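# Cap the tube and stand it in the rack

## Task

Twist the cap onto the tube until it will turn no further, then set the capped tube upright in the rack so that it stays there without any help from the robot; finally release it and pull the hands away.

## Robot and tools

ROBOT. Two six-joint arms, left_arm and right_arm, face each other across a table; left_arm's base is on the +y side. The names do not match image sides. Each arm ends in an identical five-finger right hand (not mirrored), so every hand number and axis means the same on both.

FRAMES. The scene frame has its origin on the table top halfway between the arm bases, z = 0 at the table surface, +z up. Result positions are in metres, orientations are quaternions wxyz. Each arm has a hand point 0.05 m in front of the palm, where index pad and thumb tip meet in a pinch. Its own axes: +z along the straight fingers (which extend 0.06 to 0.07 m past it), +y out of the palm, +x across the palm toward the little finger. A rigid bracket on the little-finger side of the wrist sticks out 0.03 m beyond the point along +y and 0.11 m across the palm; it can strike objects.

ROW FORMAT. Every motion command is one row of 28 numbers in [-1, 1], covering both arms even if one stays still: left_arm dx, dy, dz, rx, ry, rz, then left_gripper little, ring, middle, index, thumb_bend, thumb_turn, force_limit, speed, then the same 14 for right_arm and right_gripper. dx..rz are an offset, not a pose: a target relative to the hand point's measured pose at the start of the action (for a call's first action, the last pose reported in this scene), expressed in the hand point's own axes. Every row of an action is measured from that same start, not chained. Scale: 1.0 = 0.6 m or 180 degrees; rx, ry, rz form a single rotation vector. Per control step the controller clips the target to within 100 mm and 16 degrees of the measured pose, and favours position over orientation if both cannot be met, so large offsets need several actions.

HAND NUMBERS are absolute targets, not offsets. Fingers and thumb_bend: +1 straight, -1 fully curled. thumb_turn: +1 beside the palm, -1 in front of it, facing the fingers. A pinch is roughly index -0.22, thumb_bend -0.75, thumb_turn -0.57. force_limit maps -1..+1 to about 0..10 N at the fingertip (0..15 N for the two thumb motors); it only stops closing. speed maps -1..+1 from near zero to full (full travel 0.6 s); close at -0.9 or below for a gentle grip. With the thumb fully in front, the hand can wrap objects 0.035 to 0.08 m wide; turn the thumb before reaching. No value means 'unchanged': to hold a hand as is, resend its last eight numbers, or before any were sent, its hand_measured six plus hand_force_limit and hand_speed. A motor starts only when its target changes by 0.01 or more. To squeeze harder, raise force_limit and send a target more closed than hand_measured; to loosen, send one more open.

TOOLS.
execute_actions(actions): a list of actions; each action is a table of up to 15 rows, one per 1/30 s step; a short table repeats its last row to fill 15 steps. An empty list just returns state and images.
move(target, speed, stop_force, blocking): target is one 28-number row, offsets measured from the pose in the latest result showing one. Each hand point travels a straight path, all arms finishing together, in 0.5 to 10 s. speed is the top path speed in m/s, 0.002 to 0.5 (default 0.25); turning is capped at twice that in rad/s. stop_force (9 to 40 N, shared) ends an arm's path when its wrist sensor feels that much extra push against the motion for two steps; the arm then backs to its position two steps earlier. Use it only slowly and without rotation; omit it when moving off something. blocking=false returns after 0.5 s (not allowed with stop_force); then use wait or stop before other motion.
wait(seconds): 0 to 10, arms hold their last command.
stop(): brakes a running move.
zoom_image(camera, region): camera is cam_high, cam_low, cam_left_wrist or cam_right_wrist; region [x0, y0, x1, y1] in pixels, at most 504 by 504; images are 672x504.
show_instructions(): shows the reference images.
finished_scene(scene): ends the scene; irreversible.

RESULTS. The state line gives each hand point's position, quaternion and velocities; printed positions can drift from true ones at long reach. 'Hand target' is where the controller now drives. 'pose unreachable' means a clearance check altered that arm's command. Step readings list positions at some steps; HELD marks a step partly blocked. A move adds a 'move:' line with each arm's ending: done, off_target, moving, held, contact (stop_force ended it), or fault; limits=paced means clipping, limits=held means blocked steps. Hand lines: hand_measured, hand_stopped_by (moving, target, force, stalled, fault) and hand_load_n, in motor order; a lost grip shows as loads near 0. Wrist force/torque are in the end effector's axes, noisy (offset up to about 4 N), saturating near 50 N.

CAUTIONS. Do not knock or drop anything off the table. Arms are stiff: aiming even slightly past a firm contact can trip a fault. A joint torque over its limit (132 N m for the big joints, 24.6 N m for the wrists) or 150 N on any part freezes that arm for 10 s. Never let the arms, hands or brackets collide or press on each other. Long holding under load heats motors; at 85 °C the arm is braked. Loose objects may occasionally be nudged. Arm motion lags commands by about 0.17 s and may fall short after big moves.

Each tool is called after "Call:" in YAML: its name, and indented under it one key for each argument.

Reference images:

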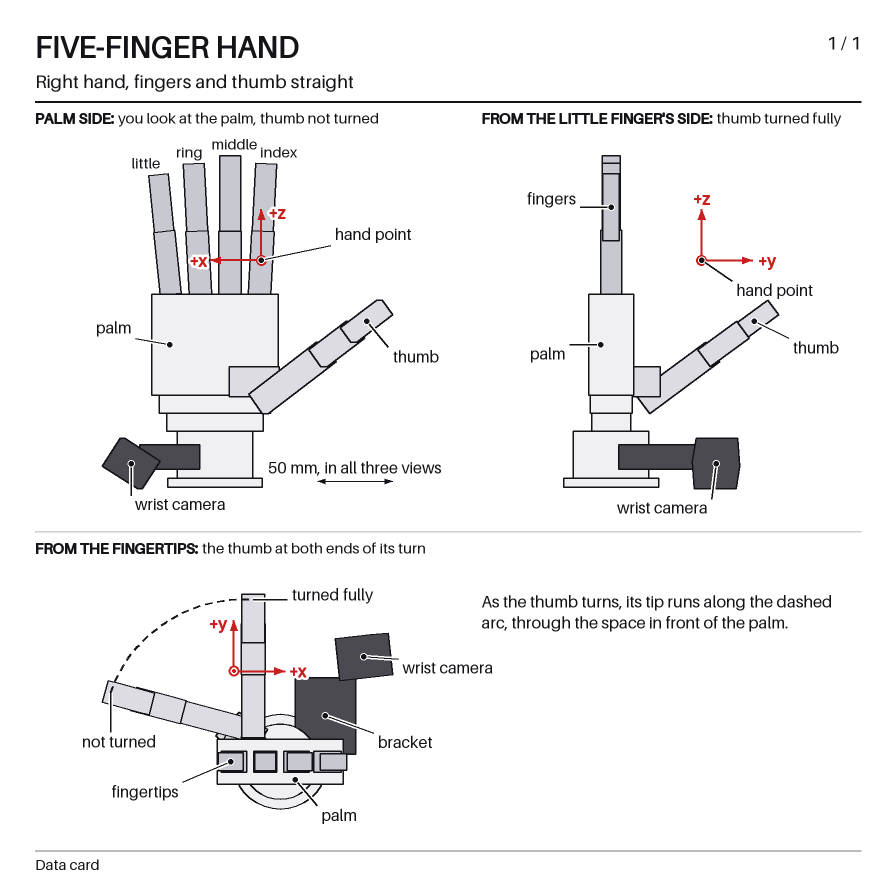

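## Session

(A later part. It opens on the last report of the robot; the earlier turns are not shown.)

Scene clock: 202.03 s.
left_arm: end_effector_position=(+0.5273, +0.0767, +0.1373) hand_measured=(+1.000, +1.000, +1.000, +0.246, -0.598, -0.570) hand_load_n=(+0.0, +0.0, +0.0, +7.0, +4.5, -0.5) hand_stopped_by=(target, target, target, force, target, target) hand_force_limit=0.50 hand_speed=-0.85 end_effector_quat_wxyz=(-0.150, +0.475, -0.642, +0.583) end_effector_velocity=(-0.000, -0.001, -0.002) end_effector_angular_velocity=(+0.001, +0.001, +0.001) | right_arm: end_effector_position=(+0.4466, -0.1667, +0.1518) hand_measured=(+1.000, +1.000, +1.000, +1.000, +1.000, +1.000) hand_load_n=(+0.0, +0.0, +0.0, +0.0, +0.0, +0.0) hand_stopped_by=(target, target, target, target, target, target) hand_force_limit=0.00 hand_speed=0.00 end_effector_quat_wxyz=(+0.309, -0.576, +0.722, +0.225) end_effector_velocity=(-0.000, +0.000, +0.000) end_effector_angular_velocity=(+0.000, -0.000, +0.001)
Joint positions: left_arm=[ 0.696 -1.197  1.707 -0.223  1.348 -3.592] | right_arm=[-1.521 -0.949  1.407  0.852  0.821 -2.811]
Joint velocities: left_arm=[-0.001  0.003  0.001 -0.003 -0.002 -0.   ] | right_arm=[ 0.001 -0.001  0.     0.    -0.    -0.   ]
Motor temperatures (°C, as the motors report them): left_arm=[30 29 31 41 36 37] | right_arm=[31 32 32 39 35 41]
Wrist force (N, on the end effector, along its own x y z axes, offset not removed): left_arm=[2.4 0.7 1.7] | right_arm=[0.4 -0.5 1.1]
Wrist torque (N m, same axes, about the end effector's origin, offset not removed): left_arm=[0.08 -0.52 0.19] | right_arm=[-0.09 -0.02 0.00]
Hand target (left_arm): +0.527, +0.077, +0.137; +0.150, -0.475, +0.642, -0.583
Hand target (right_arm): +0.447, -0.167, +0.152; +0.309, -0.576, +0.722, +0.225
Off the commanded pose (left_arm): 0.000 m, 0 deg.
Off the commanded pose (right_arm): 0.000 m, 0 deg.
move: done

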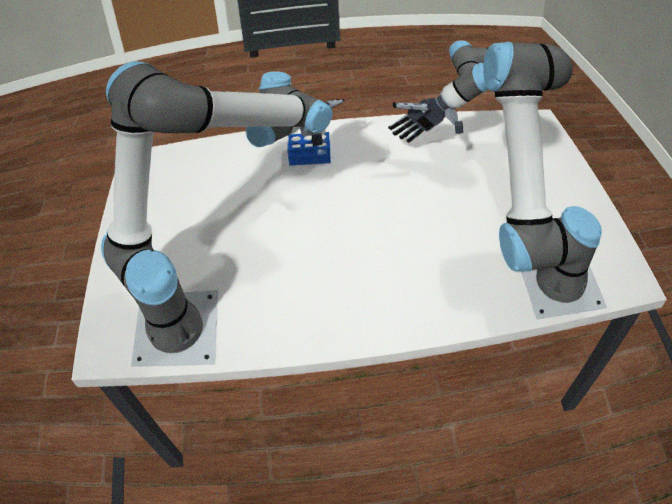

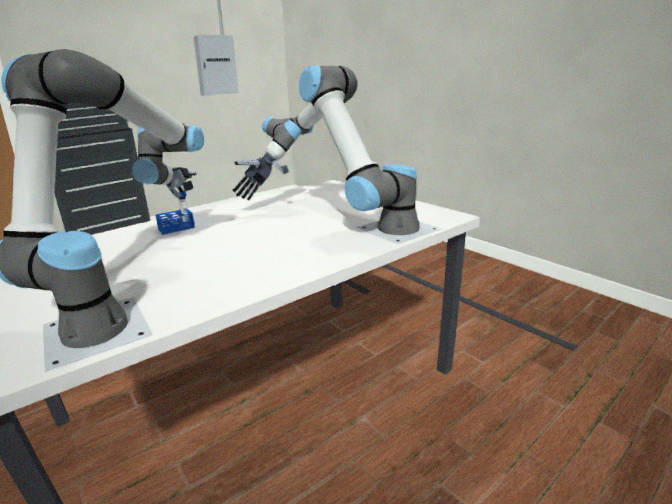

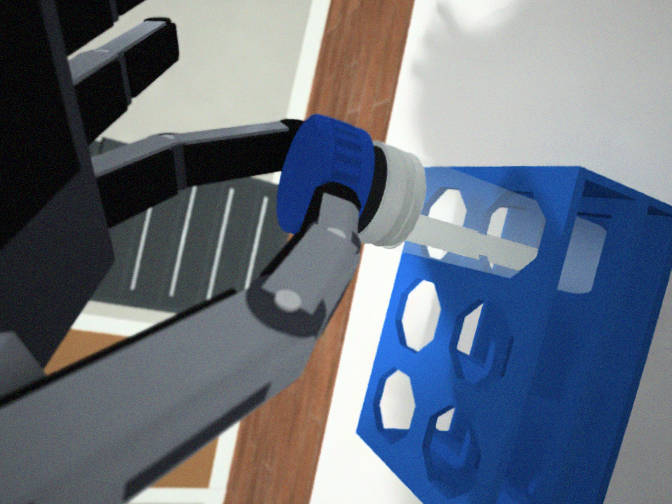

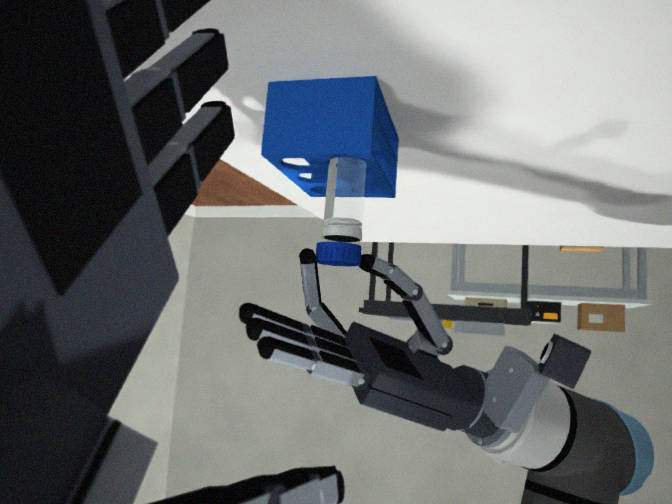

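Shift -x 2 mm, then down 9 mm.

Call:
move:
  target: [0.0017,0.0015,-0.0025,0,0,0,1,1,1,-0.3,-0.6,-0.57,0.5,-0.85,0,0,0,0,0,0,1,1,1,1,1,1,0,0]
  speed: 0.02

Call:
move:
  target: [-0.0054,0.0134,0.0041,0,0,0,1,1,1,-0.3,-0.6,-0.57,0.5,-0.85,0,0,0,0,0,0,1,1,1,1,1,1,0,0]
  speed: 0.006
  stop_force: 9

Call:
zoom_image:
  camera: "cam_right_wrist"
  region: [270,180,420,300]

Scene clock: 206.63 s.
left_arm: end_effector_position=(+0.5254, +0.0767, +0.1373) hand_measured=(+1.000, +1.000, +1.000, +0.246, -0.598, -0.570) hand_load_n=(+0.0, +0.0, +0.0, +7.0, +4.5, -0.5) hand_stopped_by=(target, target, target, force, target, target) hand_force_limit=0.50 hand_speed=-0.85 end_effector_quat_wxyz=(-0.150, +0.475, -0.642, +0.583) end_effector_velocity=(-0.000, -0.000, +0.001) end_effector_angular_velocity=(-0.002, -0.001, +0.000) | right_arm: end_effector_position=(+0.4466, -0.1667, +0.1518) hand_measured=(+1.000, +1.000, +1.000, +1.000, +1.000, +1.000) hand_load_n=(+0.0, +0.0, +0.0, +0.0, +0.0, +0.0) hand_stopped_by=(target, target, target, target, target, target) hand_force_limit=0.00 hand_speed=0.00 end_effector_quat_wxyz=(+0.309, -0.576, +0.722, +0.225) end_effector_velocity=(+0.000, -0.000, -0.000) end_effector_angular_velocity=(-0.000, -0.001, -0.000)
Joint positions: left_arm=[ 0.693 -1.201  1.712 -0.224  1.345 -3.593] | right_arm=[-1.521 -0.949  1.407  0.852  0.821 -2.811]
Joint velocities: left_arm=[-0.001 -0.002  0.002 -0.002 -0.001 -0.   ] | right_arm=[-0.    -0.    -0.    -0.001  0.     0.   ]
Motor temperatures (°C, as the motors report them): left_arm=[30 29 31 41 36 37] | right_arm=[31 32 32 39 35 41]
Wrist force (N, on the end effector, along its own x y z axes, offset not removed): left_arm=[2.7 2.0 0.8] | right_arm=[0.4 -0.8 -1.4]
Wrist torque (N m, same axes, about the end effector's origin, offset not removed): left_arm=[0.29 -0.59 0.32] | right_arm=[0.10 0.00 -0.05]
Hand target (left_arm): +0.525, +0.077, +0.137; +0.150, -0.475, +0.642, -0.583
Hand target (right_arm): +0.447, -0.167, +0.152; +0.309, -0.576, +0.722, +0.225
Off the commanded pose (left_arm): 0.000 m, 0 deg.
Off the commanded pose (right_arm): 0.000 m, 0 deg.
move: done

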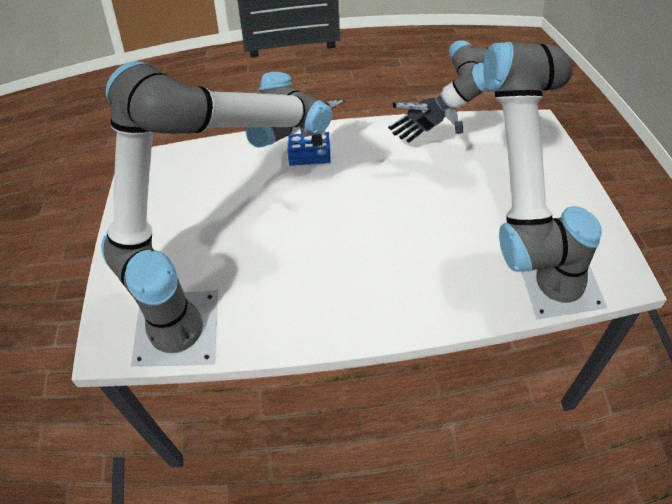

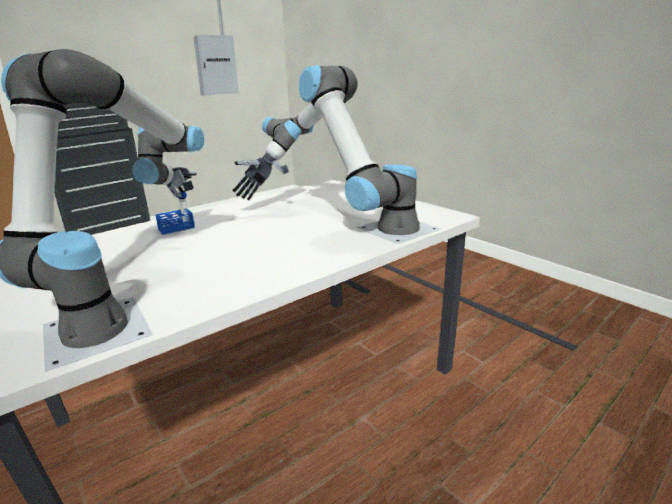

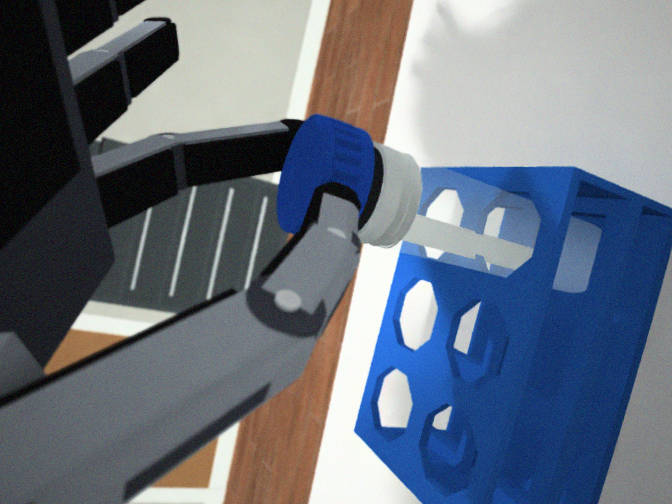

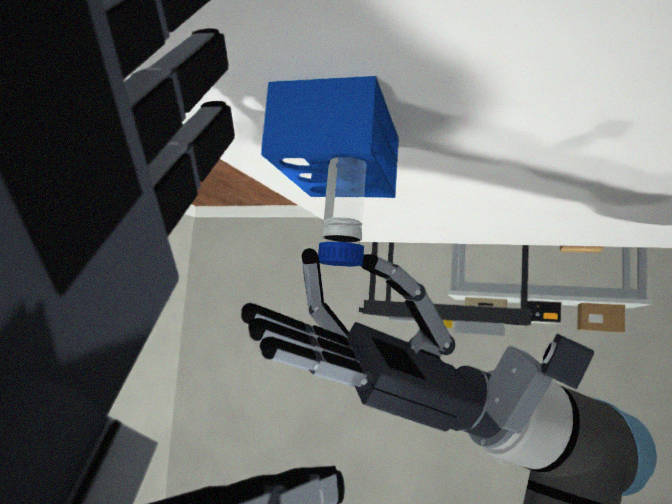

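Scene clock: 208.37 s.
left_arm: end_effector_position=(+0.5253, +0.0767, +0.1284) hand_measured=(+1.000, +1.000, +1.000, +0.246, -0.598, -0.570) hand_load_n=(+0.0, +0.0, +0.0, +7.0, +4.5, -0.5) hand_stopped_by=(target, target, target, force, target, target) hand_force_limit=0.50 hand_speed=-0.85 end_effector_quat_wxyz=(-0.150, +0.475, -0.642, +0.583) end_effector_velocity=(+0.000, -0.001, -0.001) end_effector_angular_velocity=(-0.001, -0.001, -0.001) | right_arm: end_effector_position=(+0.4466, -0.1667, +0.1518) hand_measured=(+1.000, +1.000, +1.000, +1.000, +1.000, +1.000) hand_load_n=(+0.0, +0.0, +0.0, +0.0, +0.0, +0.0) hand_stopped_by=(target, target, target, target, target, target) hand_force_limit=0.00 hand_speed=0.00 end_effector_quat_wxyz=(+0.309, -0.576, +0.722, +0.225) end_effector_velocity=(+0.000, -0.000, +0.000) end_effector_angular_velocity=(+0.000, -0.001, -0.000)
Joint positions: left_arm=[ 0.693 -1.19   1.723 -0.245  1.345 -3.593] | right_arm=[-1.521 -0.949  1.407  0.852  0.821 -2.811]
Joint velocities: left_arm=[-0.001  0.002  0.001 -0.005  0.    -0.   ] | right_arm=[-0.    -0.001 -0.    -0.    -0.    -0.   ]
Motor temperatures (°C, as the motors report them): left_arm=[30 29 31 41 36 37] | right_arm=[31 32 32 39 35 41]
Wrist force (N, on the end effector, along its own x y z axes, offset not removed): left_arm=[1.9 1.6 1.3] | right_arm=[0.0 0.7 -0.5]
Wrist torque (N m, same axes, about the end effector's origin, offset not removed): left_arm=[0.13 -0.51 0.29] | right_arm=[0.17 0.10 0.04]
Hand target (left_arm): +0.525, +0.077, +0.128; +0.150, -0.475, +0.642, -0.583
Hand target (right_arm): +0.447, -0.167, +0.152; +0.309, -0.576, +0.722, +0.225
Off the commanded pose (left_arm): 0.000 m, 0 deg.
Off the commanded pose (right_arm): 0.000 m, 0 deg.
move: done

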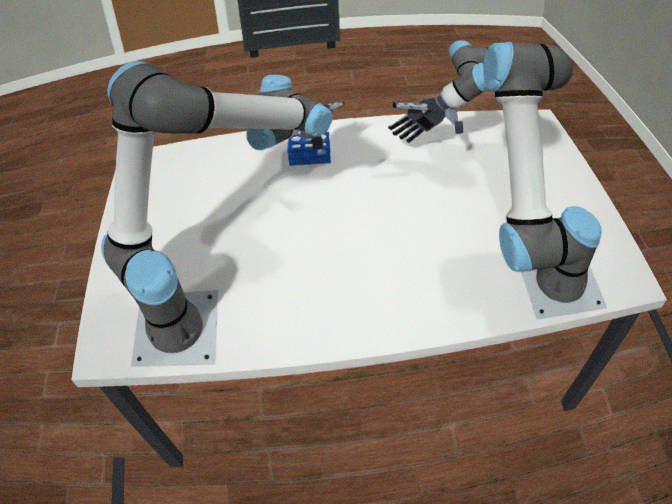

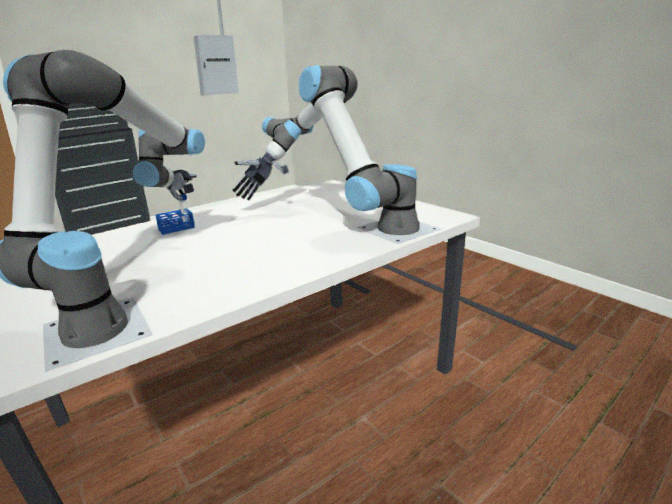

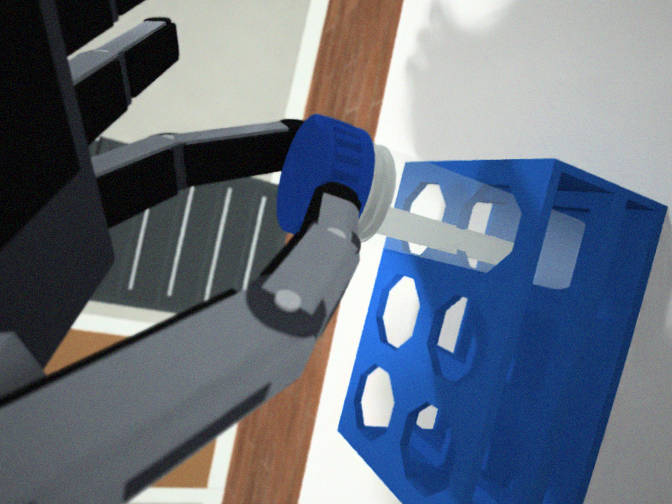

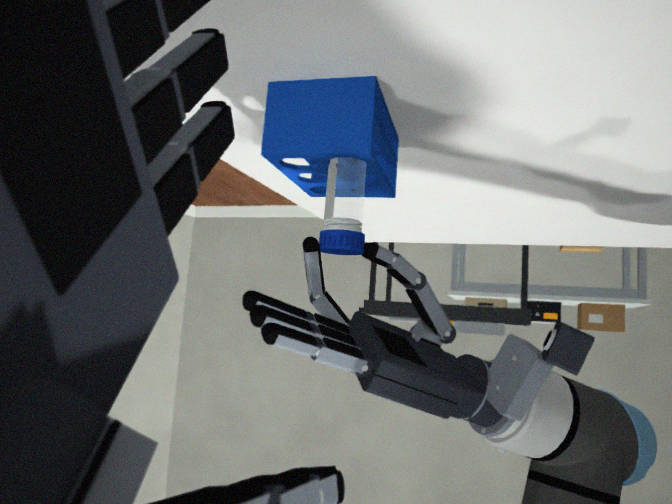

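Region (270, 180, 420, 300) of cam_right_wrist's 672x504 image, scaled by 3.360, with more detail than that image has; it fills the top 403 rows of this view, and the rest is white.

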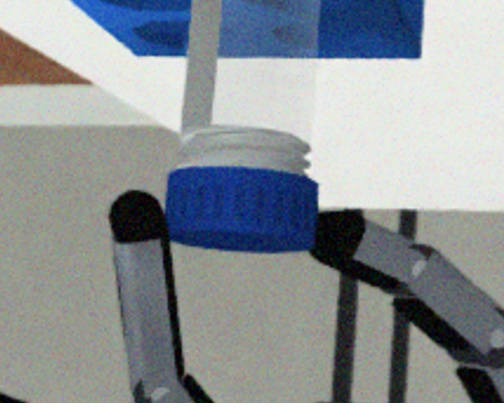

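Call:
move:
  target: [-0.013,-0.0038,0.0042,-0.06,0.148,0.046,1,1,1,-0.3,-0.6,-0.57,0.5,-0.85,0,0,0,0,0,0,1,1,1,1,1,1,0,0]
  speed: 0.15

Call:
move:
  target: [-0.0125,-0.005,0.0038,-0.06,0.148,0.046,1,1,1,-0.3,-0.6,-0.57,0.5,-0.85,0,0,0,0,0,0,1,1,1,1,1,1,0,0]
  speed: 0.15

Scene clock: 217.67 s.
left_arm: end_effector_position=(+0.5321, +0.0814, +0.1269) hand_measured=(+1.000, +1.000, +1.000, +0.246, -0.598, -0.570) hand_load_n=(+0.0, +0.0, +0.0, +7.0, +4.5, -0.5) hand_stopped_by=(target, target, target, force, target, target) hand_force_limit=0.50 hand_speed=-0.85 end_effector_quat_wxyz=(+0.005, +0.294, -0.743, +0.602) end_effector_velocity=(+0.001, +0.001, -0.000) end_effector_angular_velocity=(+0.001, +0.001, -0.011) | right_arm: end_effector_position=(+0.4466, -0.1667, +0.1518) hand_measured=(+1.000, +1.000, +1.000, +1.000, +1.000, +1.000) hand_load_n=(+0.0, +0.0, +0.0, +0.0, +0.0, +0.0) hand_stopped_by=(target, target, target, target, target, target) hand_force_limit=0.00 hand_speed=0.00 end_effector_quat_wxyz=(+0.309, -0.576, +0.722, +0.225) end_effector_velocity=(-0.001, +0.001, -0.000) end_effector_angular_velocity=(-0.000, -0.000, +0.003)
Joint positions: left_arm=[ 0.94  -1.08   1.563 -0.161  2.081 -3.366] | right_arm=[-1.521 -0.949  1.407  0.852  0.821 -2.811]
Joint velocities: left_arm=[ 0.006  0.007 -0.01   0.007  0.016  0.007] | right_arm=[ 0.002  0.     0.    -0.     0.    -0.001]
Motor temperatures (°C, as the motors report them): left_arm=[30 29 31 41 36 37] | right_arm=[31 32 32 39 35 41]
Wrist force (N, on the end effector, along its own x y z axes, offset not removed): left_arm=[2.0 1.7 -0.7] | right_arm=[-0.7 -0.9 0.2]
Wrist torque (N m, same axes, about the end effector's origin, offset not removed): left_arm=[0.30 -0.41 0.29] | right_arm=[-0.12 0.15 -0.10]
Hand target (left_arm): +0.532, +0.081, +0.127; -0.006, -0.293, +0.743, -0.602
Hand target (right_arm): +0.447, -0.167, +0.152; +0.309, -0.576, +0.722, +0.225
Off the commanded pose (left_arm): 0.000 m, 0 deg.
Off the commanded pose (right_arm): 0.000 m, 0 deg.
move: done

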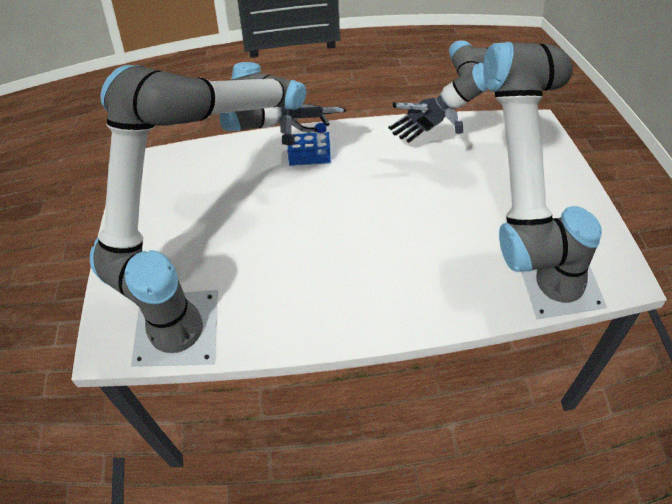

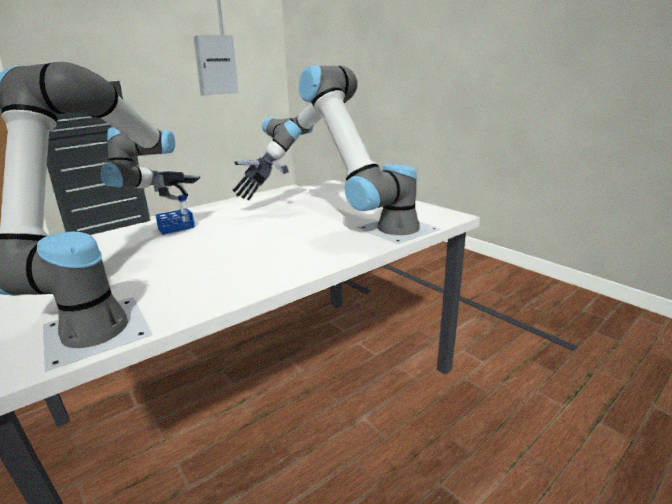

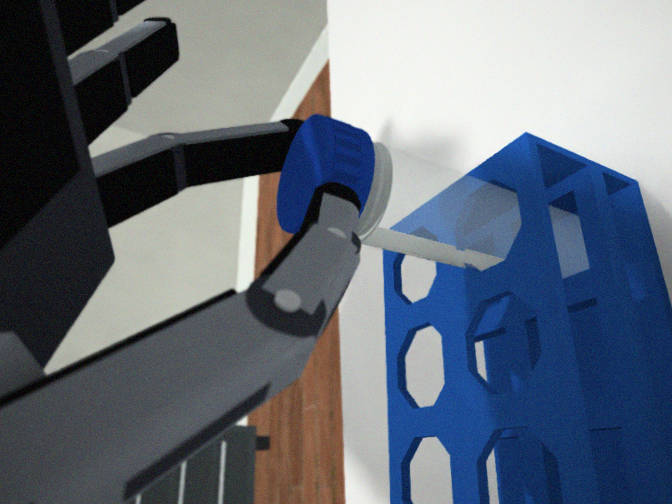

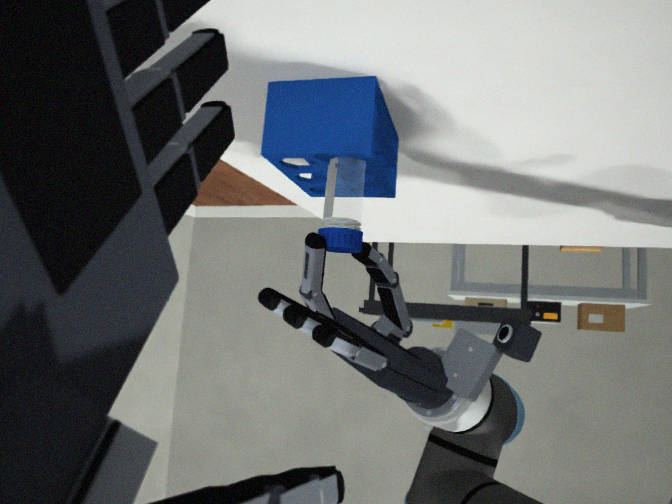

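Scene clock: 219.93 s.
left_arm: end_effector_position=(+0.5404, +0.0821, +0.1264) hand_measured=(+1.000, +1.000, +1.000, +0.246, -0.598, -0.570) hand_load_n=(+0.0, +0.0, +0.0, +7.0, +4.5, -0.5) hand_stopped_by=(target, target, target, force, target, target) hand_force_limit=0.50 hand_speed=-0.85 end_effector_quat_wxyz=(+0.160, +0.092, -0.793, +0.581) end_effector_velocity=(-0.000, -0.000, -0.000) end_effector_angular_velocity=(+0.008, +0.001, -0.013) | right_arm: end_effector_position=(+0.4466, -0.1667, +0.1518) hand_measured=(+1.000, +1.000, +1.000, +1.000, +1.000, +1.000) hand_load_n=(+0.0, +0.0, +0.0, +0.0, +0.0, +0.0) hand_stopped_by=(target, target, target, target, target, target) hand_force_limit=0.00 hand_speed=0.00 end_effector_quat_wxyz=(+0.309, -0.576, +0.722, +0.225) end_effector_velocity=(-0.001, +0.001, +0.000) end_effector_angular_velocity=(-0.000, -0.001, +0.002)
Joint positions: left_arm=[ 1.084 -0.745  1.035  0.374  2.68  -2.915] | right_arm=[-1.521 -0.949  1.407  0.852  0.821 -2.811]
Joint velocities: left_arm=[ 0.     0.016 -0.028  0.043  0.007  0.029] | right_arm=[ 0.002 -0.    -0.    -0.001  0.    -0.001]
Motor temperatures (°C, as the motors report them): left_arm=[30 29 31 41 36 37] | right_arm=[31 32 32 39 35 41]
Wrist force (N, on the end effector, along its own x y z axes, offset not removed): left_arm=[2.1 0.1 0.4] | right_arm=[0.8 -0.4 -0.5]
Wrist torque (N m, same axes, about the end effector's origin, offset not removed): left_arm=[0.01 -0.60 0.23] | right_arm=[0.09 -0.07 0.13]
Hand target (left_arm): +0.540, +0.082, +0.126; -0.160, -0.092, +0.793, -0.580
Hand target (right_arm): +0.447, -0.167, +0.152; +0.309, -0.576, +0.722, +0.225
Off the commanded pose (left_arm): 0.000 m, 0 deg.
Off the commanded pose (right_arm): 0.000 m, 0 deg.
move: done

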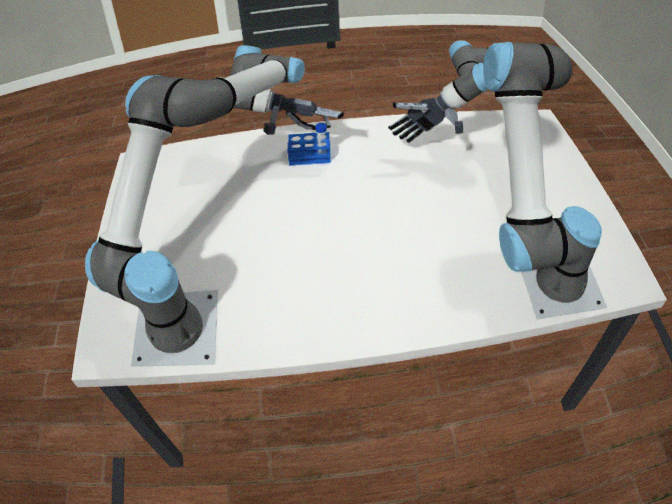

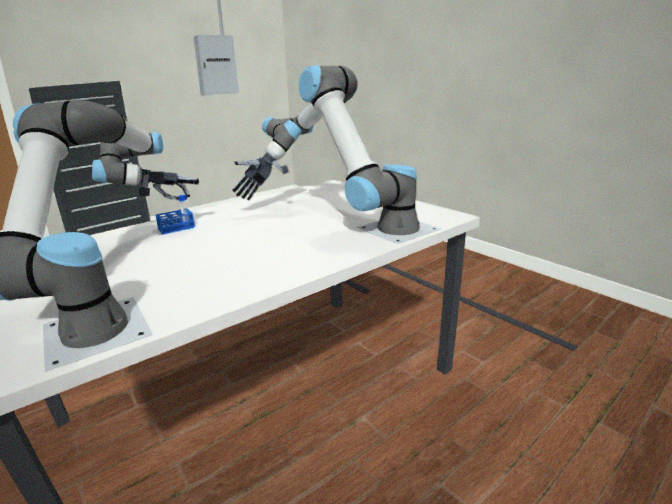

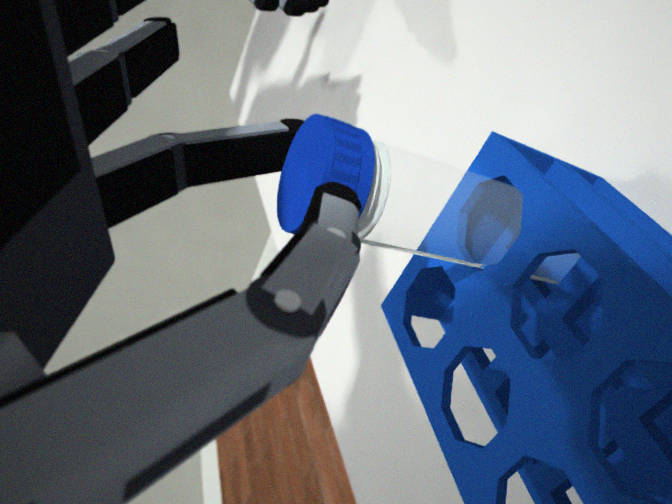

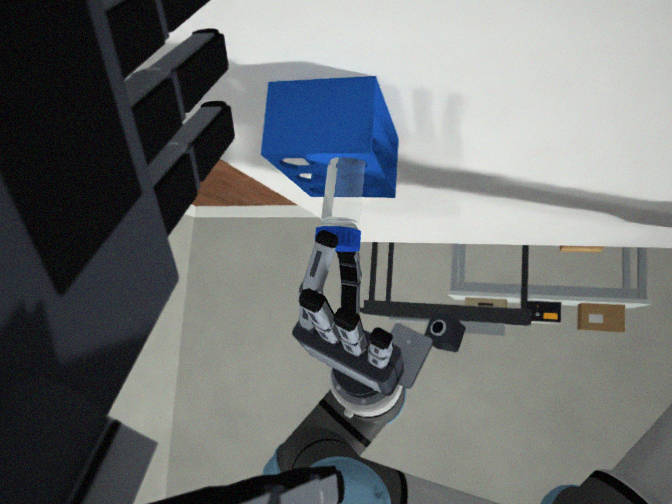

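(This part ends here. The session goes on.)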